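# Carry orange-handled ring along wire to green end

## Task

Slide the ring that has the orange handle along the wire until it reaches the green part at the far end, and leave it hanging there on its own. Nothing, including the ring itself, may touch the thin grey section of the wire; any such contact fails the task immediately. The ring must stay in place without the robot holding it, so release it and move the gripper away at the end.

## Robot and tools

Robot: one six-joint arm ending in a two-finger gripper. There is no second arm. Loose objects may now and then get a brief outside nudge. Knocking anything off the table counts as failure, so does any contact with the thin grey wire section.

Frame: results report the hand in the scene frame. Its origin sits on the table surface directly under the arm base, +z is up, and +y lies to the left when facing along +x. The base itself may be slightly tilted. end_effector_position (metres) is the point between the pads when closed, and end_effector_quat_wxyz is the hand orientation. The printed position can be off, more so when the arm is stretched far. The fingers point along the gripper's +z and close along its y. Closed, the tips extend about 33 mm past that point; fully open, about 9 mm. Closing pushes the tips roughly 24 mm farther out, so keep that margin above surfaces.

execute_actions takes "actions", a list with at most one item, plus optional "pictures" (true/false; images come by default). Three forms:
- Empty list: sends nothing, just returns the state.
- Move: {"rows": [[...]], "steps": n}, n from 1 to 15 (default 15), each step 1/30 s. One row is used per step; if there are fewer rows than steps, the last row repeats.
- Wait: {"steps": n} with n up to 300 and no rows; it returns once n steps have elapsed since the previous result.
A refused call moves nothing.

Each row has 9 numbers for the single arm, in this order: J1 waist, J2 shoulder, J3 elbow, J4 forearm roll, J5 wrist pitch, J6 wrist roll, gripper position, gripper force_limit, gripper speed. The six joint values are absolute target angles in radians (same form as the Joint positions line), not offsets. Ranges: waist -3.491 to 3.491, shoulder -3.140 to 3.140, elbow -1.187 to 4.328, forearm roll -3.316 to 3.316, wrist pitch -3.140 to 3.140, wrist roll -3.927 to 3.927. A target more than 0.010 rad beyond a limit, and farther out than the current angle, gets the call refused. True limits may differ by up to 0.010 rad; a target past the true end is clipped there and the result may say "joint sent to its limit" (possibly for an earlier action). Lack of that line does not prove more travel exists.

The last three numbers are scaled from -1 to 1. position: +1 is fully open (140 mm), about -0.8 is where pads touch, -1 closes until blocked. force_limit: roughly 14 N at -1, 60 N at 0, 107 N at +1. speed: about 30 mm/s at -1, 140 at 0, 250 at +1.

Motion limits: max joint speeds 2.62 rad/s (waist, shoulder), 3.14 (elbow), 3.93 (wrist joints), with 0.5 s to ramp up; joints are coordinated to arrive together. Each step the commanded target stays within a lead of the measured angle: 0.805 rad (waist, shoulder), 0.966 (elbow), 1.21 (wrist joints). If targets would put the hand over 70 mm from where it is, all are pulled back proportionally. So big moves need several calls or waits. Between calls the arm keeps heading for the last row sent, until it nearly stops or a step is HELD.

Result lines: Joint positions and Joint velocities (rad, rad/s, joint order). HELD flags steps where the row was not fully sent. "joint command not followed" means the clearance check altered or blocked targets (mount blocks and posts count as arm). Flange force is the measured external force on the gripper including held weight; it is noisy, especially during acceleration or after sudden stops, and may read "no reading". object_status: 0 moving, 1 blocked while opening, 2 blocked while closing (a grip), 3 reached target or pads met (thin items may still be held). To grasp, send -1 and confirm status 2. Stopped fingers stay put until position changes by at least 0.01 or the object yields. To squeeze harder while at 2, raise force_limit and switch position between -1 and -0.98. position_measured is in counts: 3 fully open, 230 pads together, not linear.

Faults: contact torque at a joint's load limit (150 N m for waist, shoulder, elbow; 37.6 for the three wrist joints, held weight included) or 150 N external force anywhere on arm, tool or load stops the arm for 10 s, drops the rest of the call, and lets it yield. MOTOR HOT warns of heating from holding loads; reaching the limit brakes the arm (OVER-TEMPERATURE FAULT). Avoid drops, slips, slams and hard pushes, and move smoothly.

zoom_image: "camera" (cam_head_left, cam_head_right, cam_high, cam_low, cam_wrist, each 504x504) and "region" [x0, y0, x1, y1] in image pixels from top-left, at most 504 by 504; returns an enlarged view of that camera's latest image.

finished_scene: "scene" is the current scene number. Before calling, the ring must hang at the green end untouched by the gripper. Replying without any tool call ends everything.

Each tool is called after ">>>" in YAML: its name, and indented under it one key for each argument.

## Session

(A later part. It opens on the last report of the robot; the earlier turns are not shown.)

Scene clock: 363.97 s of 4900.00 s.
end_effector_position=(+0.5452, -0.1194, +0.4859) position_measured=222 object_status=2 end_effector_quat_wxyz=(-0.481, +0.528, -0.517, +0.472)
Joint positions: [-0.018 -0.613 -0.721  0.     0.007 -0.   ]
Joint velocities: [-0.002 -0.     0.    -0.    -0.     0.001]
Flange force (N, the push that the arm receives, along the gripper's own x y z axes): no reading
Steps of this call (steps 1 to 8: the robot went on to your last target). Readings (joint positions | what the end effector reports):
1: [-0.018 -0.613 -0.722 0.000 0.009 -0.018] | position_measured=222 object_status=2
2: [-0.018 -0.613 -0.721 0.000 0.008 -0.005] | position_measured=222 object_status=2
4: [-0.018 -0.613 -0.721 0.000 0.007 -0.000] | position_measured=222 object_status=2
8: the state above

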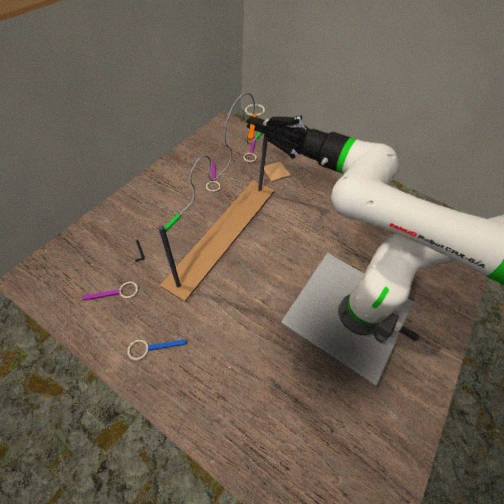

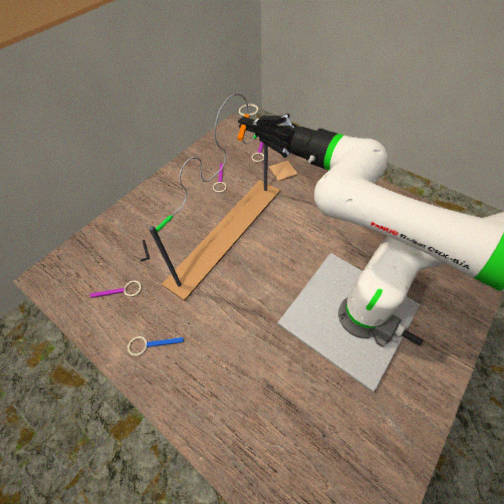

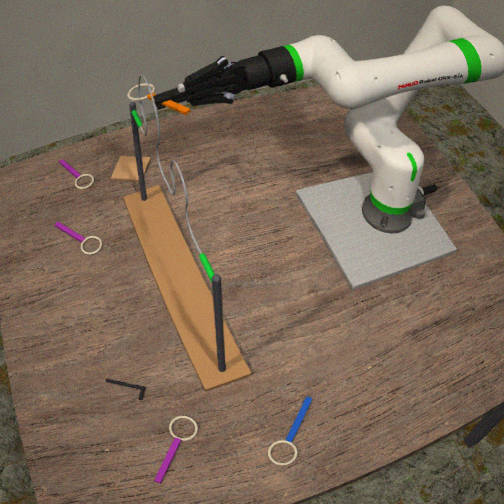

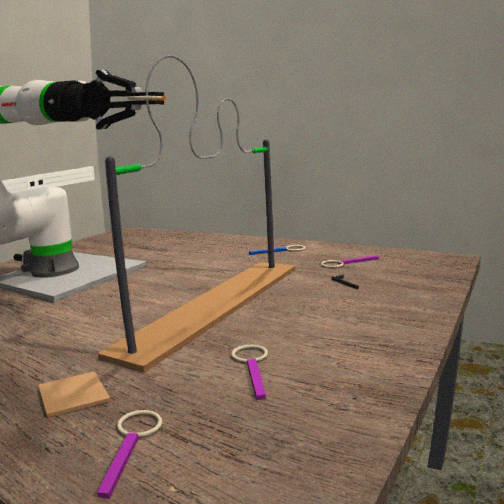

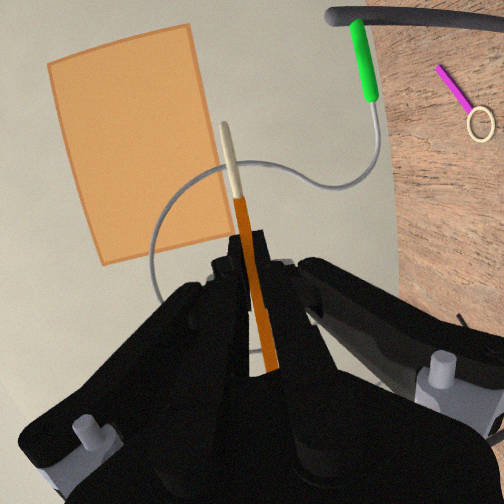

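>>> execute_actions:
  actions:
    - {"rows": [[-0.0017,-0.6432,-0.6948,0.0,-0.0484,1.0472,-1.0,0.0,-1.0]], "steps": 15}
  pictures: false

>>> execute_actions:
  actions:
    - {"steps": 9}

>>> zoom_image:
  camera: "cam_wrist"
  region: [150, 80, 318, 248]

>>> execute_actions:
  actions:
    - {"rows": [[0.0304,-0.6527,-0.6988,0.0,-0.0539,2.0944,-1.0,0.0,-1.0]], "steps": 15}
  pictures: false

>>> execute_actions:
  actions:
    - {"steps": 10}

>>> zoom_image:
  camera: "cam_high"
  region: [110, 60, 210, 160]

>>> zoom_image:
  camera: "cam_wrist"
  region: [150, 80, 318, 248]

Scene clock: 392.10 s of 4900.00 s.
end_effector_position=(+0.5406, -0.1126, +0.4985) position_measured=222 object_status=2 end_effector_quat_wxyz=(-0.265, +0.688, -0.270, +0.619)
Joint positions: [-0.006 -0.636 -0.701 -0.    -0.035  0.792]
Joint velocities: [ 0.033 -0.056  0.048  0.001 -0.104  1.956]
Flange force (N, the push that the arm receives, along the gripper's own x y z axes): no reading
Steps of this call (steps 1 to 30: the robot went on to your last target; steps 31 to 90: nothing new was sent; then 24.63 s passed at rest; steps 91 to 105: all 15 steps of this action). Readings (joint positions | what the end effector reports):
91: [-0.019 -0.614 -0.721 -0.000 0.007 0.001] | position_measured=222 object_status=2
92: [-0.018 -0.614 -0.721 -0.000 0.007 0.008] | position_measured=222 object_status=2
94: [-0.018 -0.615 -0.720 -0.000 0.005 0.048] | position_measured=222 object_status=2
98: [-0.015 -0.620 -0.715 -0.000 -0.005 0.232] | position_measured=222 object_status=2
105: the state above

Scene clock: 392.40 s of 4900.00 s.
end_effector_position=(+0.5390, -0.1105, +0.5025) position_measured=222 object_status=2 end_effector_quat_wxyz=(-0.186, +0.717, -0.178, +0.648)
Joint positions: [-0.002 -0.643 -0.695 -0.    -0.048  1.047]
Joint velocities: [ 0.001 -0.    -0.    -0.001 -0.     0.006]
Flange force (N, the push that the arm receives, along the gripper's own x y z axes): no reading
Steps of this call (steps 1 to 9: the robot went on to your last target). Readings (joint positions | what the end effector reports):
1: [-0.005 -0.638 -0.700 -0.000 -0.038 0.854] | position_measured=222 object_status=2
2: [-0.004 -0.639 -0.698 -0.000 -0.041 0.907] | position_measured=222 object_status=2
4: [-0.003 -0.642 -0.696 -0.000 -0.045 0.988] | position_measured=222 object_status=2
8: [-0.002 -0.643 -0.695 -0.000 -0.048 1.046] | position_measured=222 object_status=2
9: the state above

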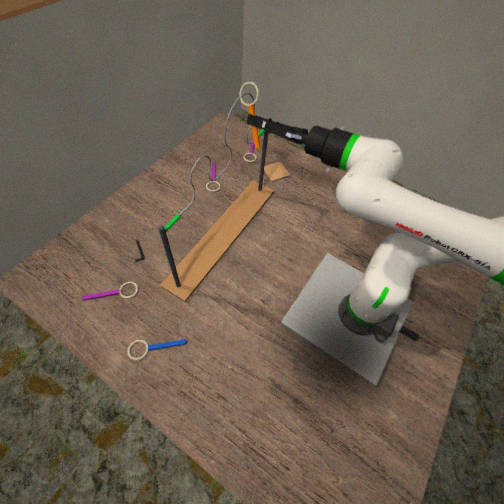

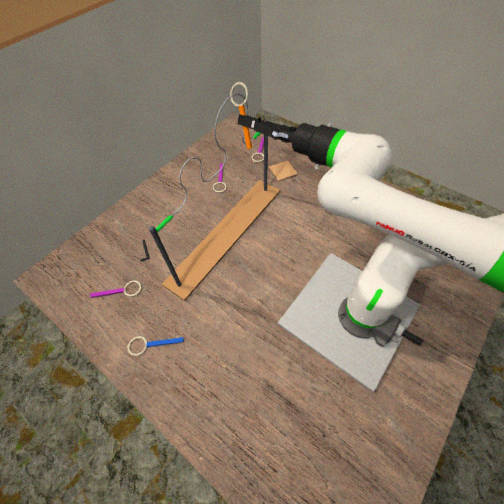

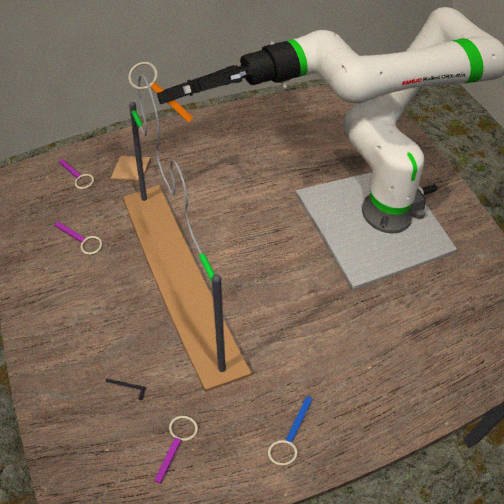

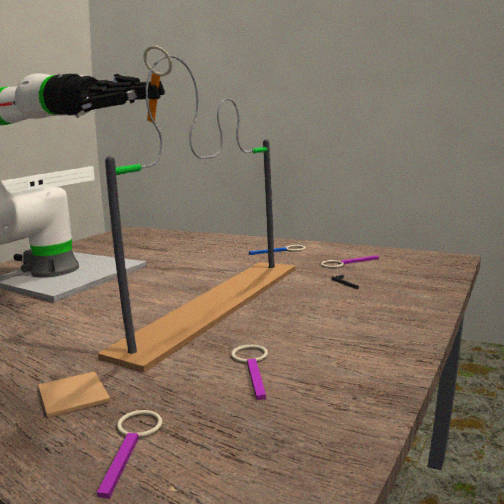

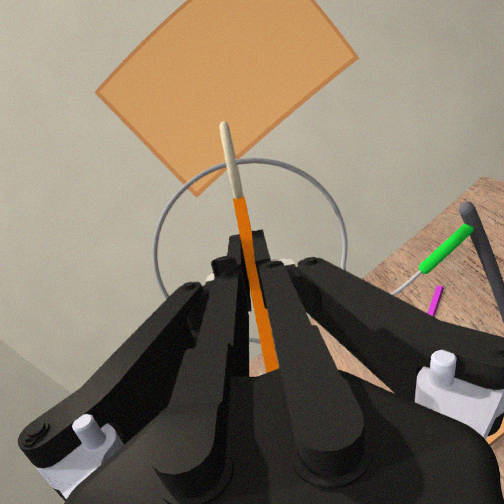

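Region (150, 80, 318, 248) of cam_wrist's 504x504 image, scaled by 3.000, with more detail than that image has.

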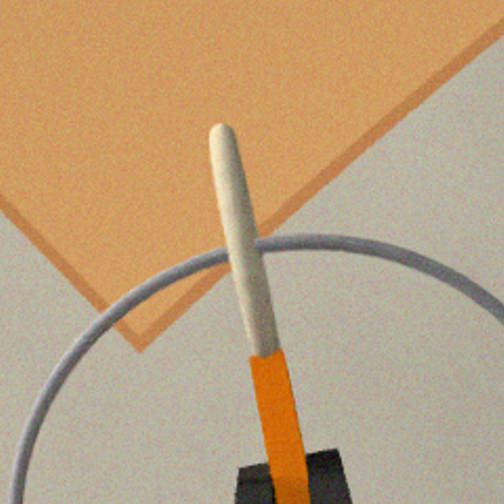

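Scene clock: 392.90 s of 4900.00 s.
end_effector_position=(+0.5393, -0.0974, +0.5025) position_measured=222 object_status=2 end_effector_quat_wxyz=(+0.071, +0.729, +0.121, +0.670)
Joint positions: [ 0.023 -0.65  -0.698 -0.    -0.053  1.839]
Joint velocities: [ 0.061 -0.017 -0.008 -0.001 -0.01   1.956]
Flange force (N, the push that the arm receives, along the gripper's own x y z axes): no reading
Steps of this call (steps 1 to 15: all 15 steps of this action). Readings (joint positions | what the end effector reports):
1: [-0.002 -0.643 -0.695 -0.000 -0.048 1.048] | position_measured=222 object_status=2
2: [-0.001 -0.643 -0.695 -0.000 -0.048 1.055] | position_measured=222 object_status=2
4: [-0.000 -0.644 -0.695 -0.000 -0.049 1.095] | position_measured=222 object_status=2
8: [0.005 -0.645 -0.696 -0.000 -0.050 1.280] | position_measured=222 object_status=2
15: the state above

Scene clock: 393.23 s of 4900.00 s.
end_effector_position=(+0.5393, -0.0932, +0.5025) position_measured=222 object_status=2 end_effector_quat_wxyz=(+0.153, +0.707, +0.216, +0.656)
Joint positions: [ 0.03  -0.653 -0.699 -0.    -0.054  2.094]
Joint velocities: [-0.001 -0.     0.001 -0.     0.     0.003]
Flange force (N, the push that the arm receives, along the gripper's own x y z axes): no reading
Steps of this call (steps 1 to 10: the robot went on to your last target). Readings (joint positions | what the end effector reports):
1: [0.024 -0.651 -0.698 -0.000 -0.053 1.901] | position_measured=222 object_status=2
2: [0.026 -0.651 -0.698 -0.000 -0.053 1.955] | position_measured=222 object_status=2
4: [0.029 -0.652 -0.699 -0.000 -0.054 2.035] | position_measured=222 object_status=2
8: [0.030 -0.653 -0.699 -0.000 -0.054 2.094] | position_measured=222 object_status=2
10: the state above

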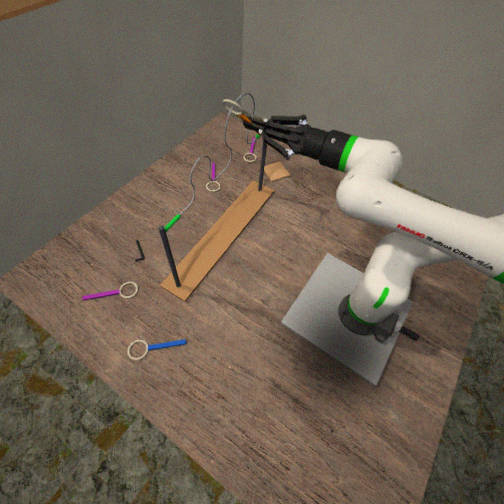

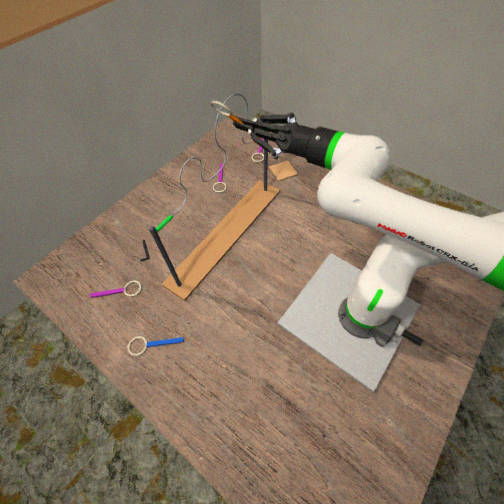

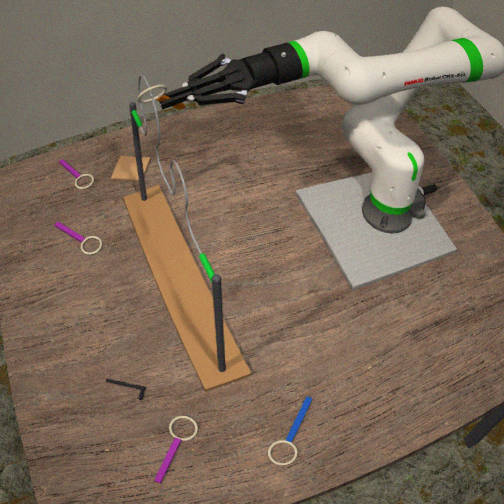

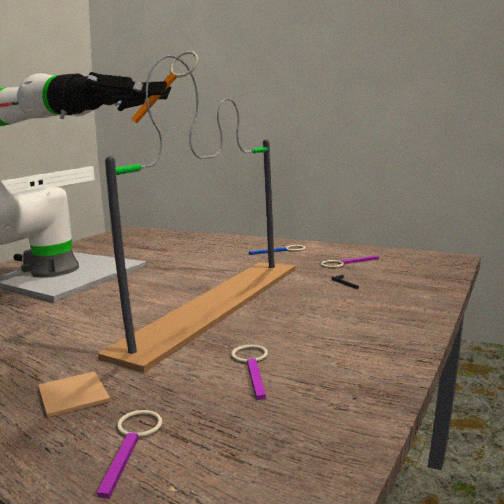

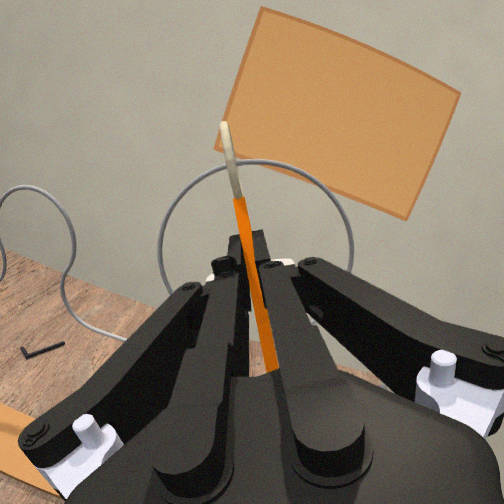

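Region (110, 60, 210, 160) of cam_high's 504x504 image, scaled by 5.040, with more detail than that image has.

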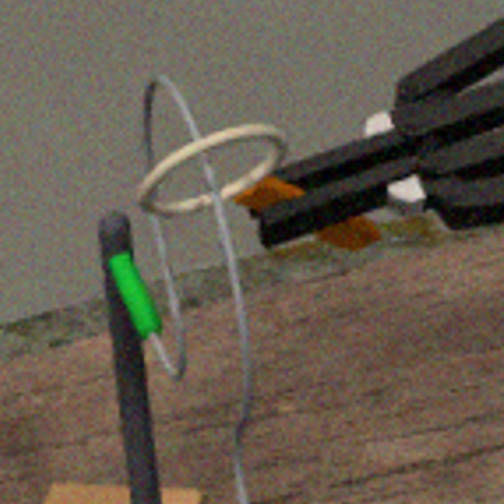

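Region (150, 80, 318, 248) of cam_wrist's 504x504 image, scaled by 3.000, with more detail than that image has.

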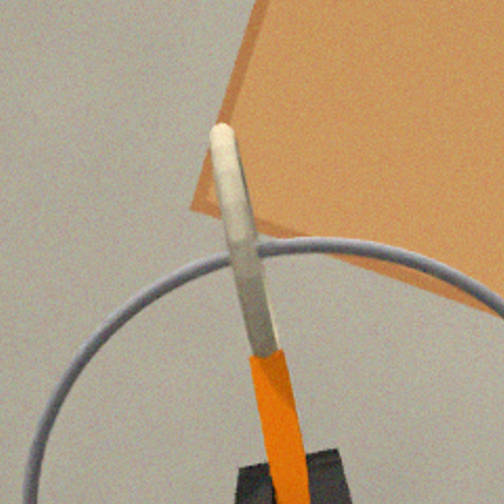

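>>> execute_actions:
  actions:
    - {"rows": [[0.0449,-0.6376,-0.7314,0.0,-0.0062,3.1416,-1.0,0.0,-1.0]], "steps": 15}
  pictures: false

>>> execute_actions:
  actions:
    - {"steps": 9}

>>> zoom_image:
  camera: "cam_wrist"
  region: [150, 80, 318, 248]

>>> zoom_image:
  camera: "cam_high"
  region: [110, 90, 210, 190]

>>> execute_actions:
  actions:
    - {"rows": [[0.0254,-0.6176,-0.7664,0.0,0.0488,3.7874,-1.0,0.0,-1.0]], "steps": 15}
  pictures: false

>>> execute_actions:
  actions:
    - {"steps": 6}

>>> zoom_image:
  camera: "cam_high"
  region: [110, 100, 210, 200]

>>> zoom_image:
  camera: "cam_wrist"
  region: [150, 80, 318, 248]

Scene clock: 436.03 s of 4900.00 s.
end_effector_position=(+0.5431, -0.0870, +0.4899) position_measured=222 object_status=2 end_effector_quat_wxyz=(+0.391, +0.566, +0.475, +0.549)
Joint positions: [ 0.041 -0.641 -0.723 -0.    -0.018  2.886]
Joint velocities: [ 0.029  0.028 -0.06  -0.001  0.089  1.956]
Flange force (N, the push that the arm receives, along the gripper's own x y z axes): no reading
Steps of this call (steps 1 to 30: the robot went on to your last target; steps 31 to 90: nothing new was sent; then 39.30 s passed at rest; steps 91 to 105: all 15 steps of this action). Readings (joint positions | what the end effector reports):
91: [0.030 -0.653 -0.699 -0.000 -0.054 2.095] | position_measured=222 object_status=2
92: [0.031 -0.653 -0.699 -0.000 -0.054 2.103] | position_measured=222 object_status=2
94: [0.031 -0.652 -0.700 -0.000 -0.052 2.142] | position_measured=222 object_status=2
98: [0.034 -0.649 -0.706 -0.000 -0.043 2.327] | position_measured=222 object_status=2
105: the state above

Scene clock: 436.33 s of 4900.00 s.
end_effector_position=(+0.5443, -0.0850, +0.4858) position_measured=222 object_status=2 end_effector_quat_wxyz=(+0.457, +0.500, +0.544, +0.495)
Joint positions: [ 0.045 -0.638 -0.731 -0.    -0.006  3.141]
Joint velocities: [ 0.001 -0.     0.001 -0.001  0.     0.006]
Flange force (N, the push that the arm receives, along the gripper's own x y z axes): no reading
Steps of this call (steps 1 to 9: the robot went on to your last target). Readings (joint positions | what the end effector reports):
1: [0.042 -0.640 -0.725 -0.000 -0.015 2.948] | position_measured=222 object_status=2
2: [0.043 -0.640 -0.727 -0.000 -0.013 3.002] | position_measured=222 object_status=2
4: [0.044 -0.638 -0.730 -0.000 -0.009 3.083] | position_measured=222 object_status=2
8: [0.045 -0.638 -0.731 -0.000 -0.006 3.141] | position_measured=222 object_status=2
9: the state above

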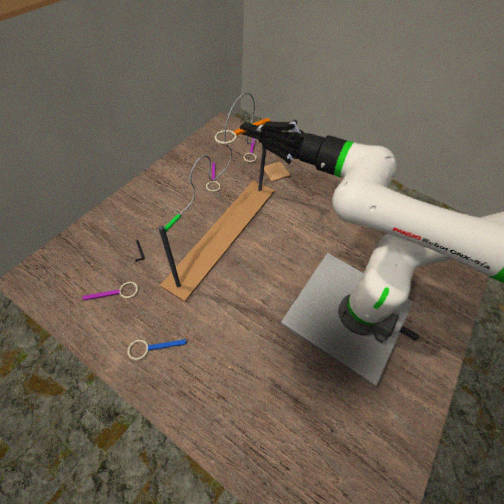

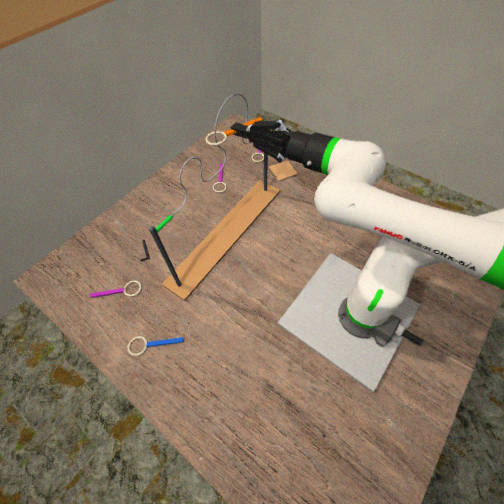

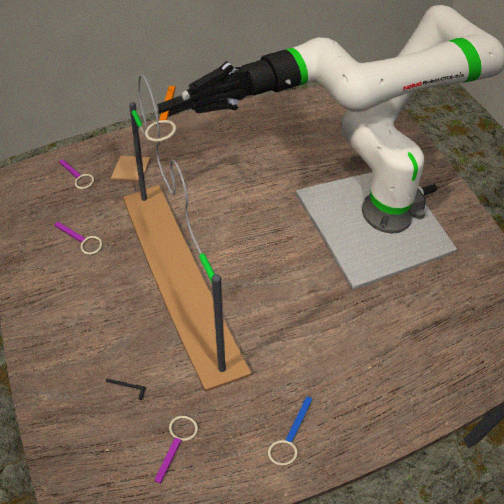

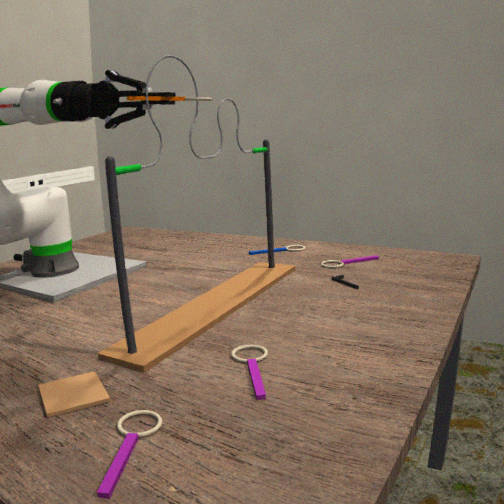

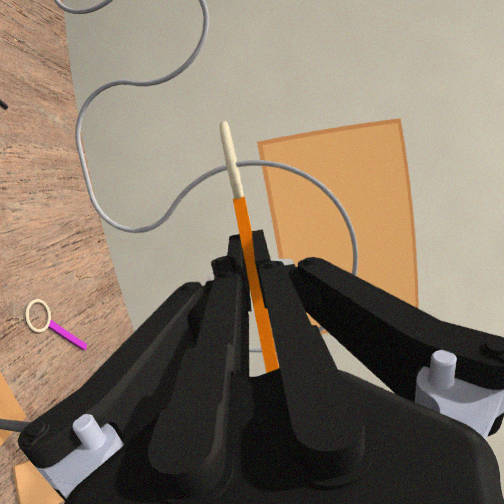

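Region (150, 80, 318, 248) of cam_wrist's 504x504 image, scaled by 3.000, with more detail than that image has.

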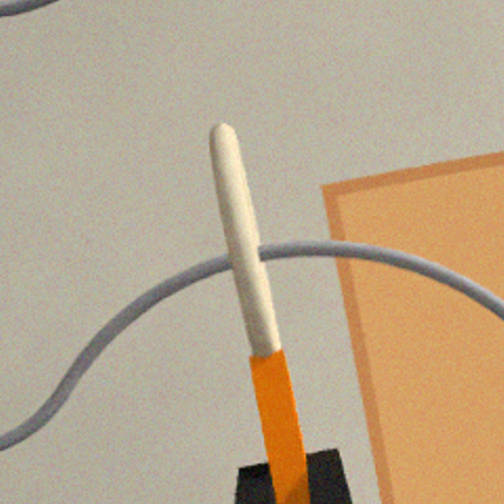

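Region (110, 90, 210, 190) of cam_high's 504x504 image, scaled by 5.040, with more detail than that image has.

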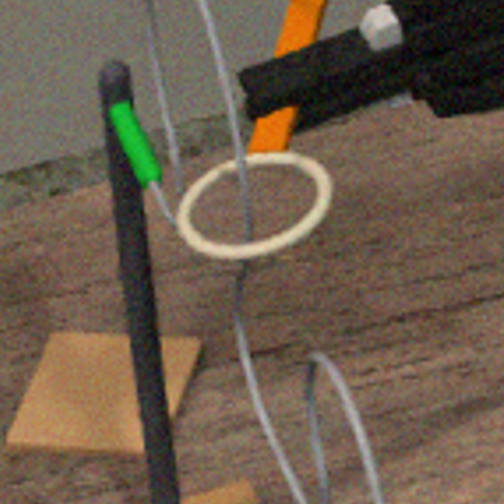

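Scene clock: 436.83 s of 4900.00 s.
end_effector_position=(+0.5463, -0.0948, +0.4683) position_measured=222 object_status=2 end_effector_quat_wxyz=(+0.587, +0.321, +0.666, +0.331)
Joint positions: [ 0.027 -0.619 -0.764 -0.     0.045  3.749]
Joint velocities: [-0.024  0.023 -0.04  -0.001  0.064  0.753]
Flange force (N, the push that the arm receives, along the gripper's own x y z axes): no reading
Steps of this call (steps 1 to 15: all 15 steps of this action). Readings (joint positions | what the end effector reports):
1: [0.045 -0.638 -0.731 -0.000 -0.006 3.142] | position_measured=222 object_status=2
2: [0.045 -0.637 -0.732 -0.000 -0.005 3.150] | position_measured=222 object_status=2
4: [0.044 -0.636 -0.734 -0.000 -0.002 3.190] | position_measured=222 object_status=2
8: [0.038 -0.630 -0.744 -0.000 0.014 3.374] | position_measured=222 object_status=2
15: the state above

Scene clock: 437.03 s of 4900.00 s.
end_effector_position=(+0.5464, -0.0955, +0.4672) position_measured=222 object_status=2 end_effector_quat_wxyz=(+0.593, +0.309, +0.672, +0.319)
Joint positions: [ 0.025 -0.618 -0.766 -0.     0.049  3.787]
Joint velocities: [ 0.001 -0.    -0.     0.001  0.     0.002]
Flange force (N, the push that the arm receives, along the gripper's own x y z axes): no reading
Steps of this call (steps 1 to 6: the robot went on to your last target). Readings (joint positions | what the end effector reports):
1: [0.026 -0.618 -0.765 -0.000 0.047 3.770] | position_measured=222 object_status=2
2: [0.026 -0.618 -0.766 -0.000 0.048 3.782] | position_measured=222 object_status=2
4: [0.025 -0.618 -0.766 -0.000 0.049 3.787] | position_measured=222 object_status=2
6: the state above

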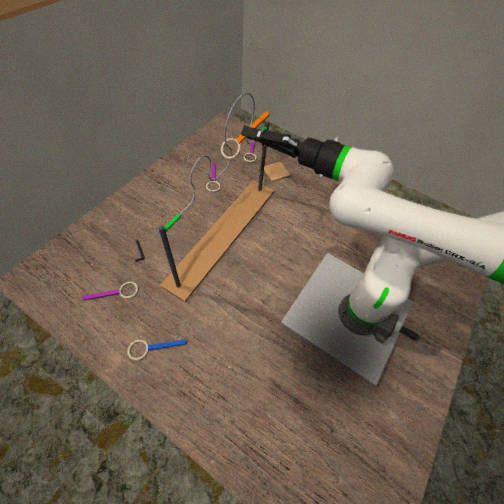

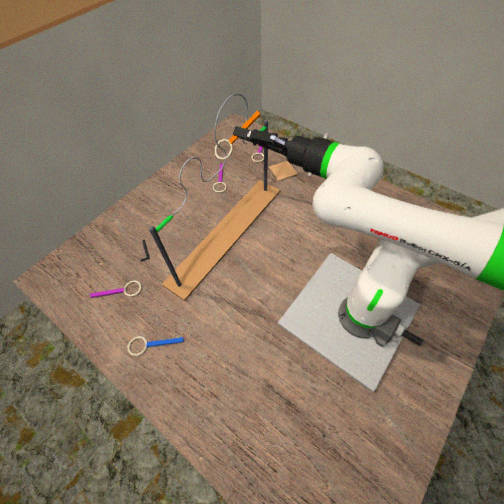

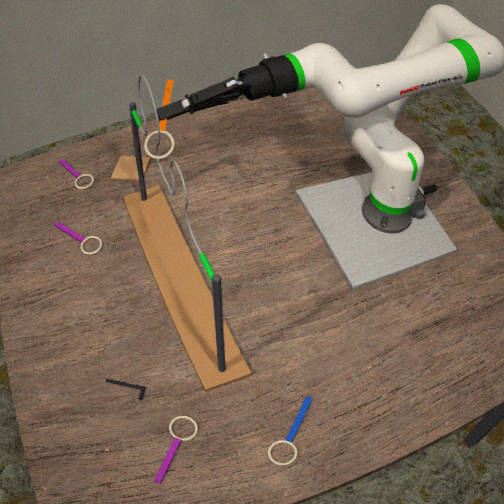

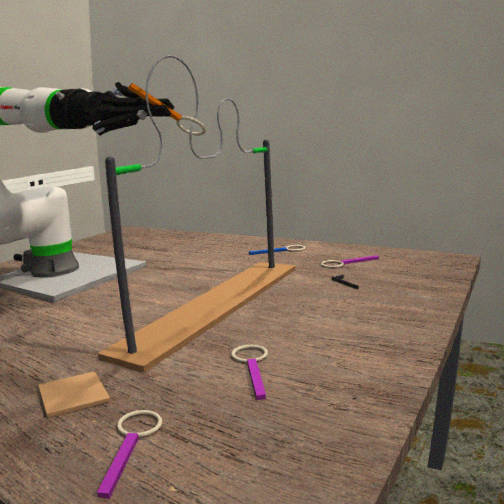

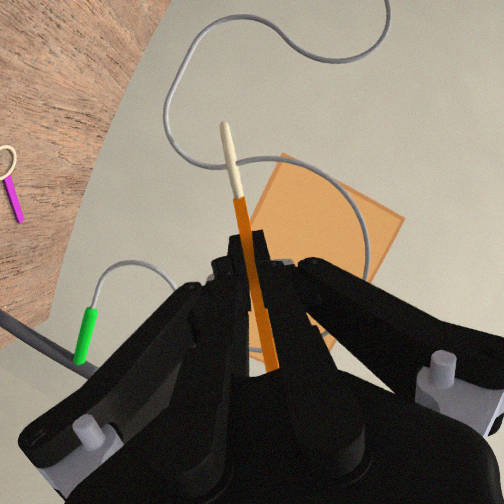

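Region (110, 100, 210, 200) of cam_high's 504x504 image, scaled by 5.040, with more detail than that image has.

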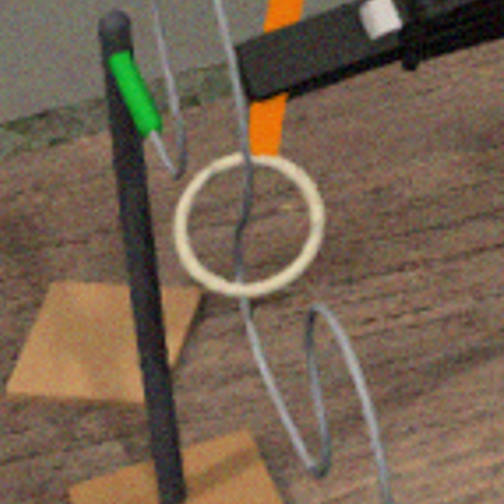

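Region (150, 80, 318, 248) of cam_wrist's 504x504 image, scaled by 3.000, with more detail than that image has.

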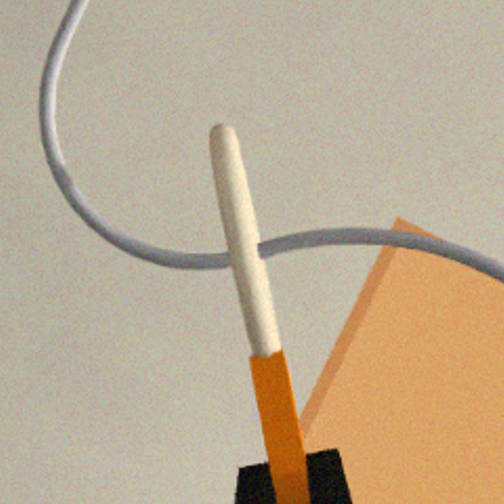

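>>> execute_actions:
  actions:
    - {"rows": [[-0.0155,-0.5786,-0.8682,0.0,0.1896,3.2987,-1.0,0.0,-1.0]], "steps": 15}
  pictures: false

>>> execute_actions:
  actions:
    - {"rows": [[-0.0027,-0.5100,-0.9785,0.0,0.3684,2.7227,-1.0,0.0,-1.0]], "steps": 15}

>>> zoom_image:
  camera: "cam_wrist"
  region: [150, 80, 318, 248]

>>> execute_actions:
  actions:
    - {"rows": [[0.0604,-0.5303,-0.9941,0.0,0.2638,2.1468,-1.0,0.0,-1.0]], "steps": 15}
  pictures: false

>>> execute_actions:
  actions:
    - {"rows": [[0.1546,-0.5984,-0.9612,0.0,0.0628,1.5708,-1.0,0.0,-1.0]], "steps": 15}
  pictures: false

>>> execute_actions:
  actions:
    - {"steps": 6}

>>> zoom_image:
  camera: "cam_high"
  region: [120, 130, 220, 230]

>>> zoom_image:
  camera: "cam_wrist"
  region: [150, 80, 318, 248]

Scene clock: 461.77 s of 4900.00 s.
end_effector_position=(+0.5425, -0.1178, +0.4174) position_measured=222 object_status=2 end_effector_quat_wxyz=(+0.508, +0.473, +0.568, +0.442)
Joint positions: [-0.015 -0.579 -0.868  0.     0.189  3.302]
Joint velocities: [-0.015  0.014 -0.038 -0.002  0.052 -0.179]
Flange force (N, the push that the arm receives, along the gripper's own x y z axes): no reading
Steps of this call (steps 1 to 30: the robot went on to your last target; steps 31 to 90: nothing new was sent; then 21.23 s passed at rest; steps 91 to 105: all 15 steps of this action). Readings (joint positions | what the end effector reports):
91: [0.025 -0.618 -0.767 0.000 0.049 3.787] | position_measured=222 object_status=2
92: [0.025 -0.617 -0.768 0.000 0.051 3.780] | position_measured=222 object_status=2
94: [0.021 -0.614 -0.776 0.000 0.063 3.739] | position_measured=222 object_status=2
98: [0.006 -0.599 -0.815 0.000 0.116 3.555] | position_measured=222 object_status=2
105: the state above

Scene clock: 462.27 s of 4900.00 s.
end_effector_position=(+0.5403, -0.1113, +0.3619) position_measured=222 object_status=2 end_effector_quat_wxyz=(+0.363, +0.609, +0.419, +0.568)
Joint positions: [-0.003 -0.512 -0.975  0.     0.363  2.741]
Joint velocities: [ 0.009  0.061 -0.098  0.001  0.158 -0.508]
Flange force (N, the push that the arm receives, along the gripper's own x y z axes): no reading
Steps of this call (steps 1 to 15: all 15 steps of this action). Readings (joint positions | what the end effector reports):
1: [-0.015 -0.579 -0.868 0.000 0.190 3.298] | position_measured=222 object_status=2
2: [-0.015 -0.578 -0.870 0.000 0.192 3.291] | position_measured=222 object_status=2
4: [-0.014 -0.573 -0.877 0.000 0.205 3.251] | position_measured=222 object_status=2
8: [-0.009 -0.551 -0.913 0.000 0.262 3.066] | position_measured=222 object_status=2
15: the state above

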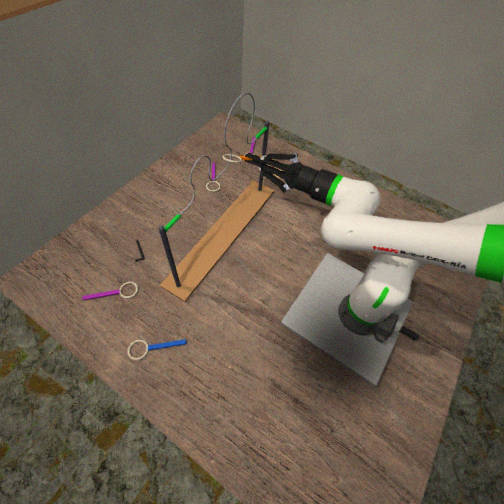

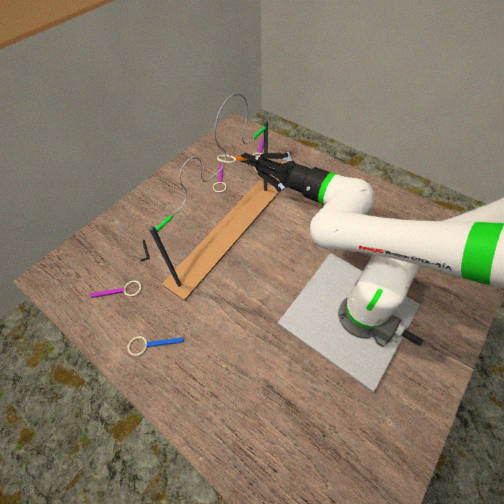

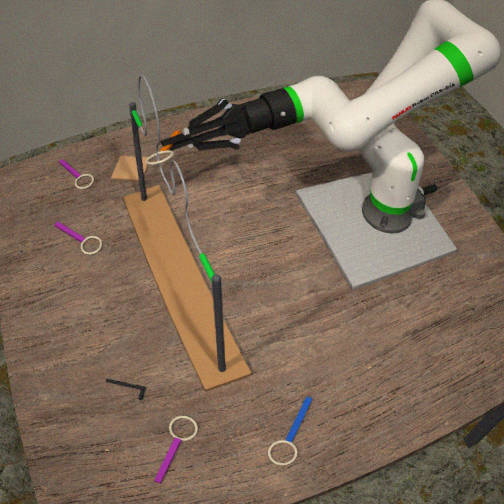

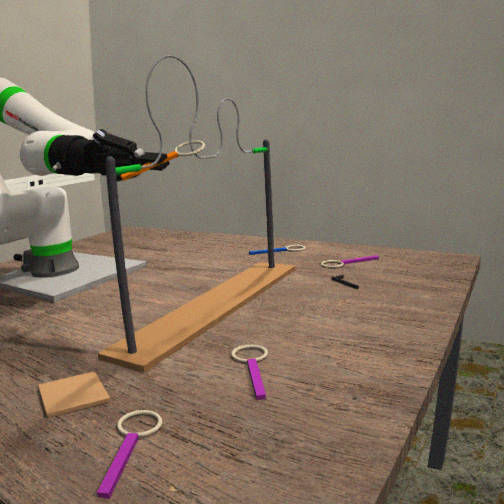

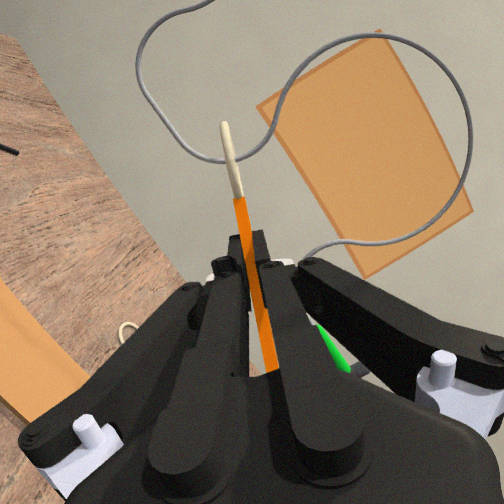

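Region (150, 80, 318, 248) of cam_wrist's 504x504 image, scaled by 3.000, with more detail than that image has.

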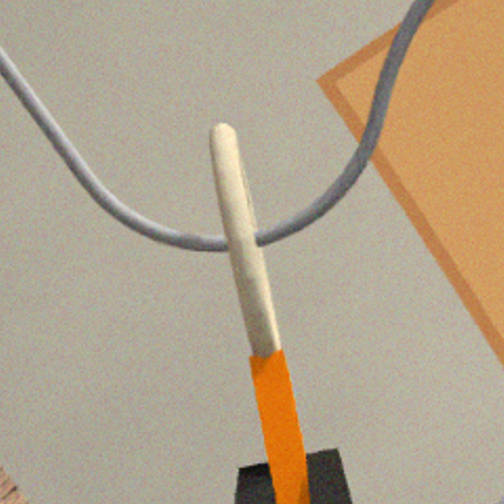

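Scene clock: 462.77 s of 4900.00 s.
end_effector_position=(+0.5347, -0.0782, +0.3230) position_measured=222 object_status=2 end_effector_quat_wxyz=(+0.153, +0.727, +0.257, +0.618)
Joint positions: [ 0.06  -0.53  -0.994 -0.     0.265  2.153]
Joint velocities: [ 0.037 -0.011 -0.001 -0.    -0.061 -0.26 ]
Flange force (N, the push that the arm receives, along the gripper's own x y z axes): no reading
Steps of this call (steps 1 to 15: all 15 steps of this action). Readings (joint positions | what the end effector reports):
1: [-0.003 -0.511 -0.978 0.000 0.366 2.727] | position_measured=222 object_status=2
2: [-0.002 -0.511 -0.979 0.000 0.367 2.709] | position_measured=222 object_status=2
4: [0.003 -0.512 -0.983 0.000 0.360 2.649] | position_measured=222 object_status=2
8: [0.024 -0.520 -0.990 0.000 0.327 2.426] | position_measured=222 object_status=2
15: the state above

Scene clock: 463.27 s of 4900.00 s.
end_effector_position=(+0.5254, -0.0310, +0.3132) position_measured=222 object_status=2 end_effector_quat_wxyz=(-0.051, +0.798, +0.082, +0.595)
Joint positions: [ 0.152 -0.597 -0.962 -0.     0.068  1.585]
Joint velocities: [ 0.072 -0.054  0.02   0.001 -0.156 -0.439]
Flange force (N, the push that the arm receives, along the gripper's own x y z axes): no reading
Steps of this call (steps 1 to 15: all 15 steps of this action). Readings (joint positions | what the end effector reports):
1: [0.061 -0.530 -0.994 -0.000 0.264 2.146] | position_measured=222 object_status=2
2: [0.062 -0.531 -0.993 -0.000 0.260 2.136] | position_measured=222 object_status=2
4: [0.069 -0.536 -0.989 -0.000 0.245 2.091] | position_measured=222 object_status=2
8: [0.101 -0.558 -0.977 -0.000 0.178 1.897] | position_measured=222 object_status=2
15: the state above

Scene clock: 463.47 s of 4900.00 s.
end_effector_position=(+0.5250, -0.0299, +0.3128) position_measured=222 object_status=2 end_effector_quat_wxyz=(-0.056, +0.799, +0.078, +0.594)
Joint positions: [ 0.155 -0.598 -0.961 -0.     0.063  1.571]
Joint velocities: [ 0.001  0.     0.    -0.001 -0.    -0.001]
Flange force (N, the push that the arm receives, along the gripper's own x y z axes): no reading
Steps of this call (steps 1 to 6: the robot went on to your last target). Readings (joint positions | what the end effector reports):
1: [0.154 -0.598 -0.961 -0.000 0.064 1.574] | position_measured=222 object_status=2
2: [0.155 -0.598 -0.961 -0.000 0.063 1.572] | position_measured=222 object_status=2
4: [0.155 -0.598 -0.961 -0.000 0.063 1.571] | position_measured=222 object_status=2
6: the state above

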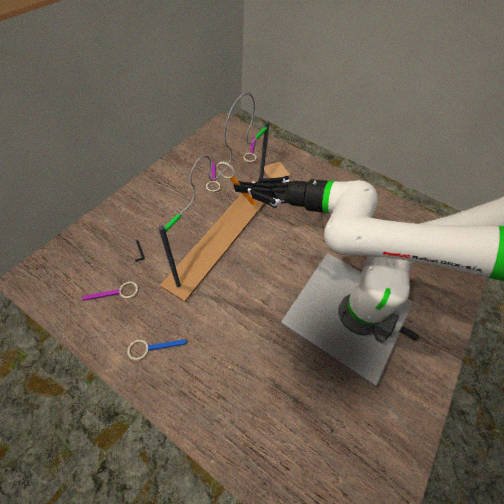

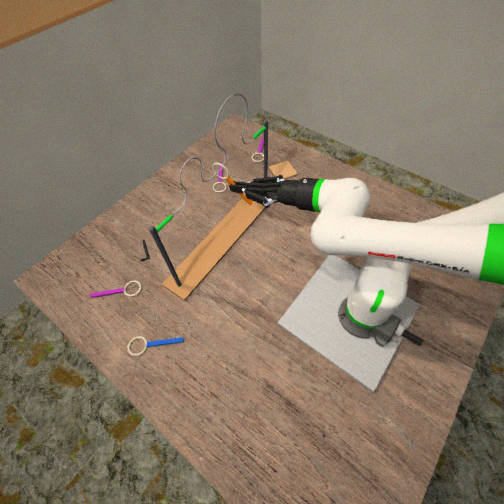

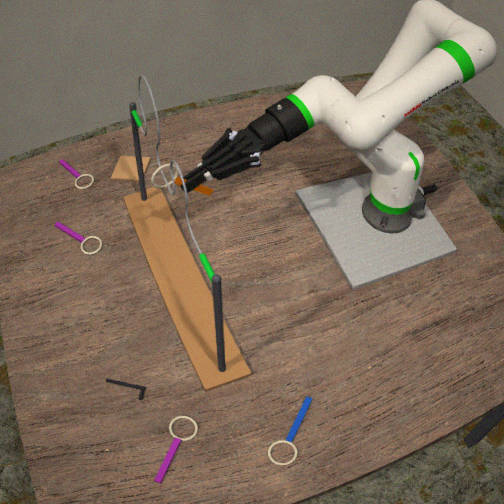

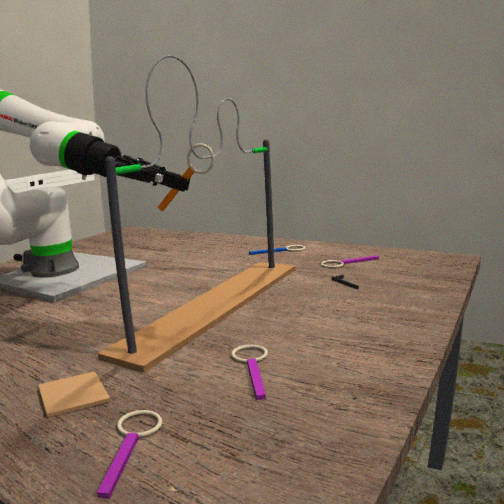

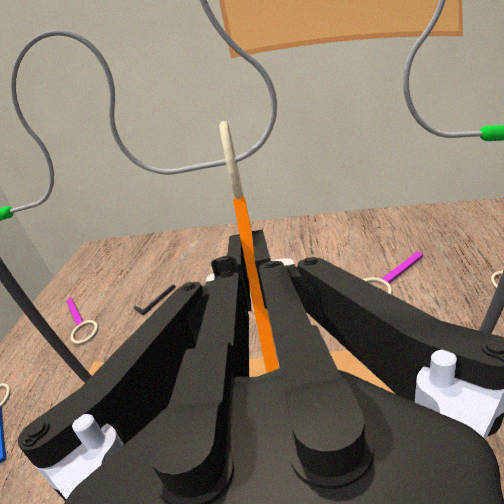

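Region (120, 130, 220, 230) of cam_high's 504x504 image, scaled by 5.040, with more detail than that image has.

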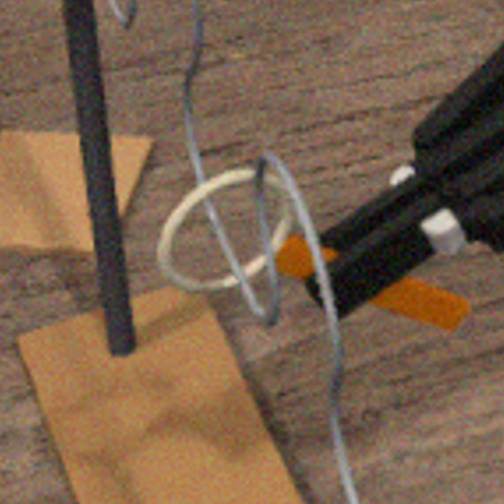

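Region (150, 80, 318, 248) of cam_wrist's 504x504 image, scaled by 3.000, with more detail than that image has.

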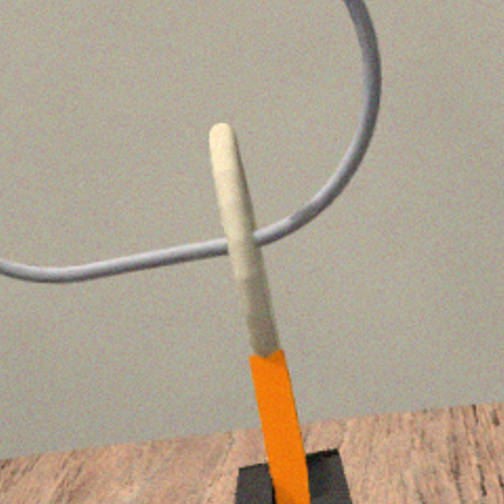

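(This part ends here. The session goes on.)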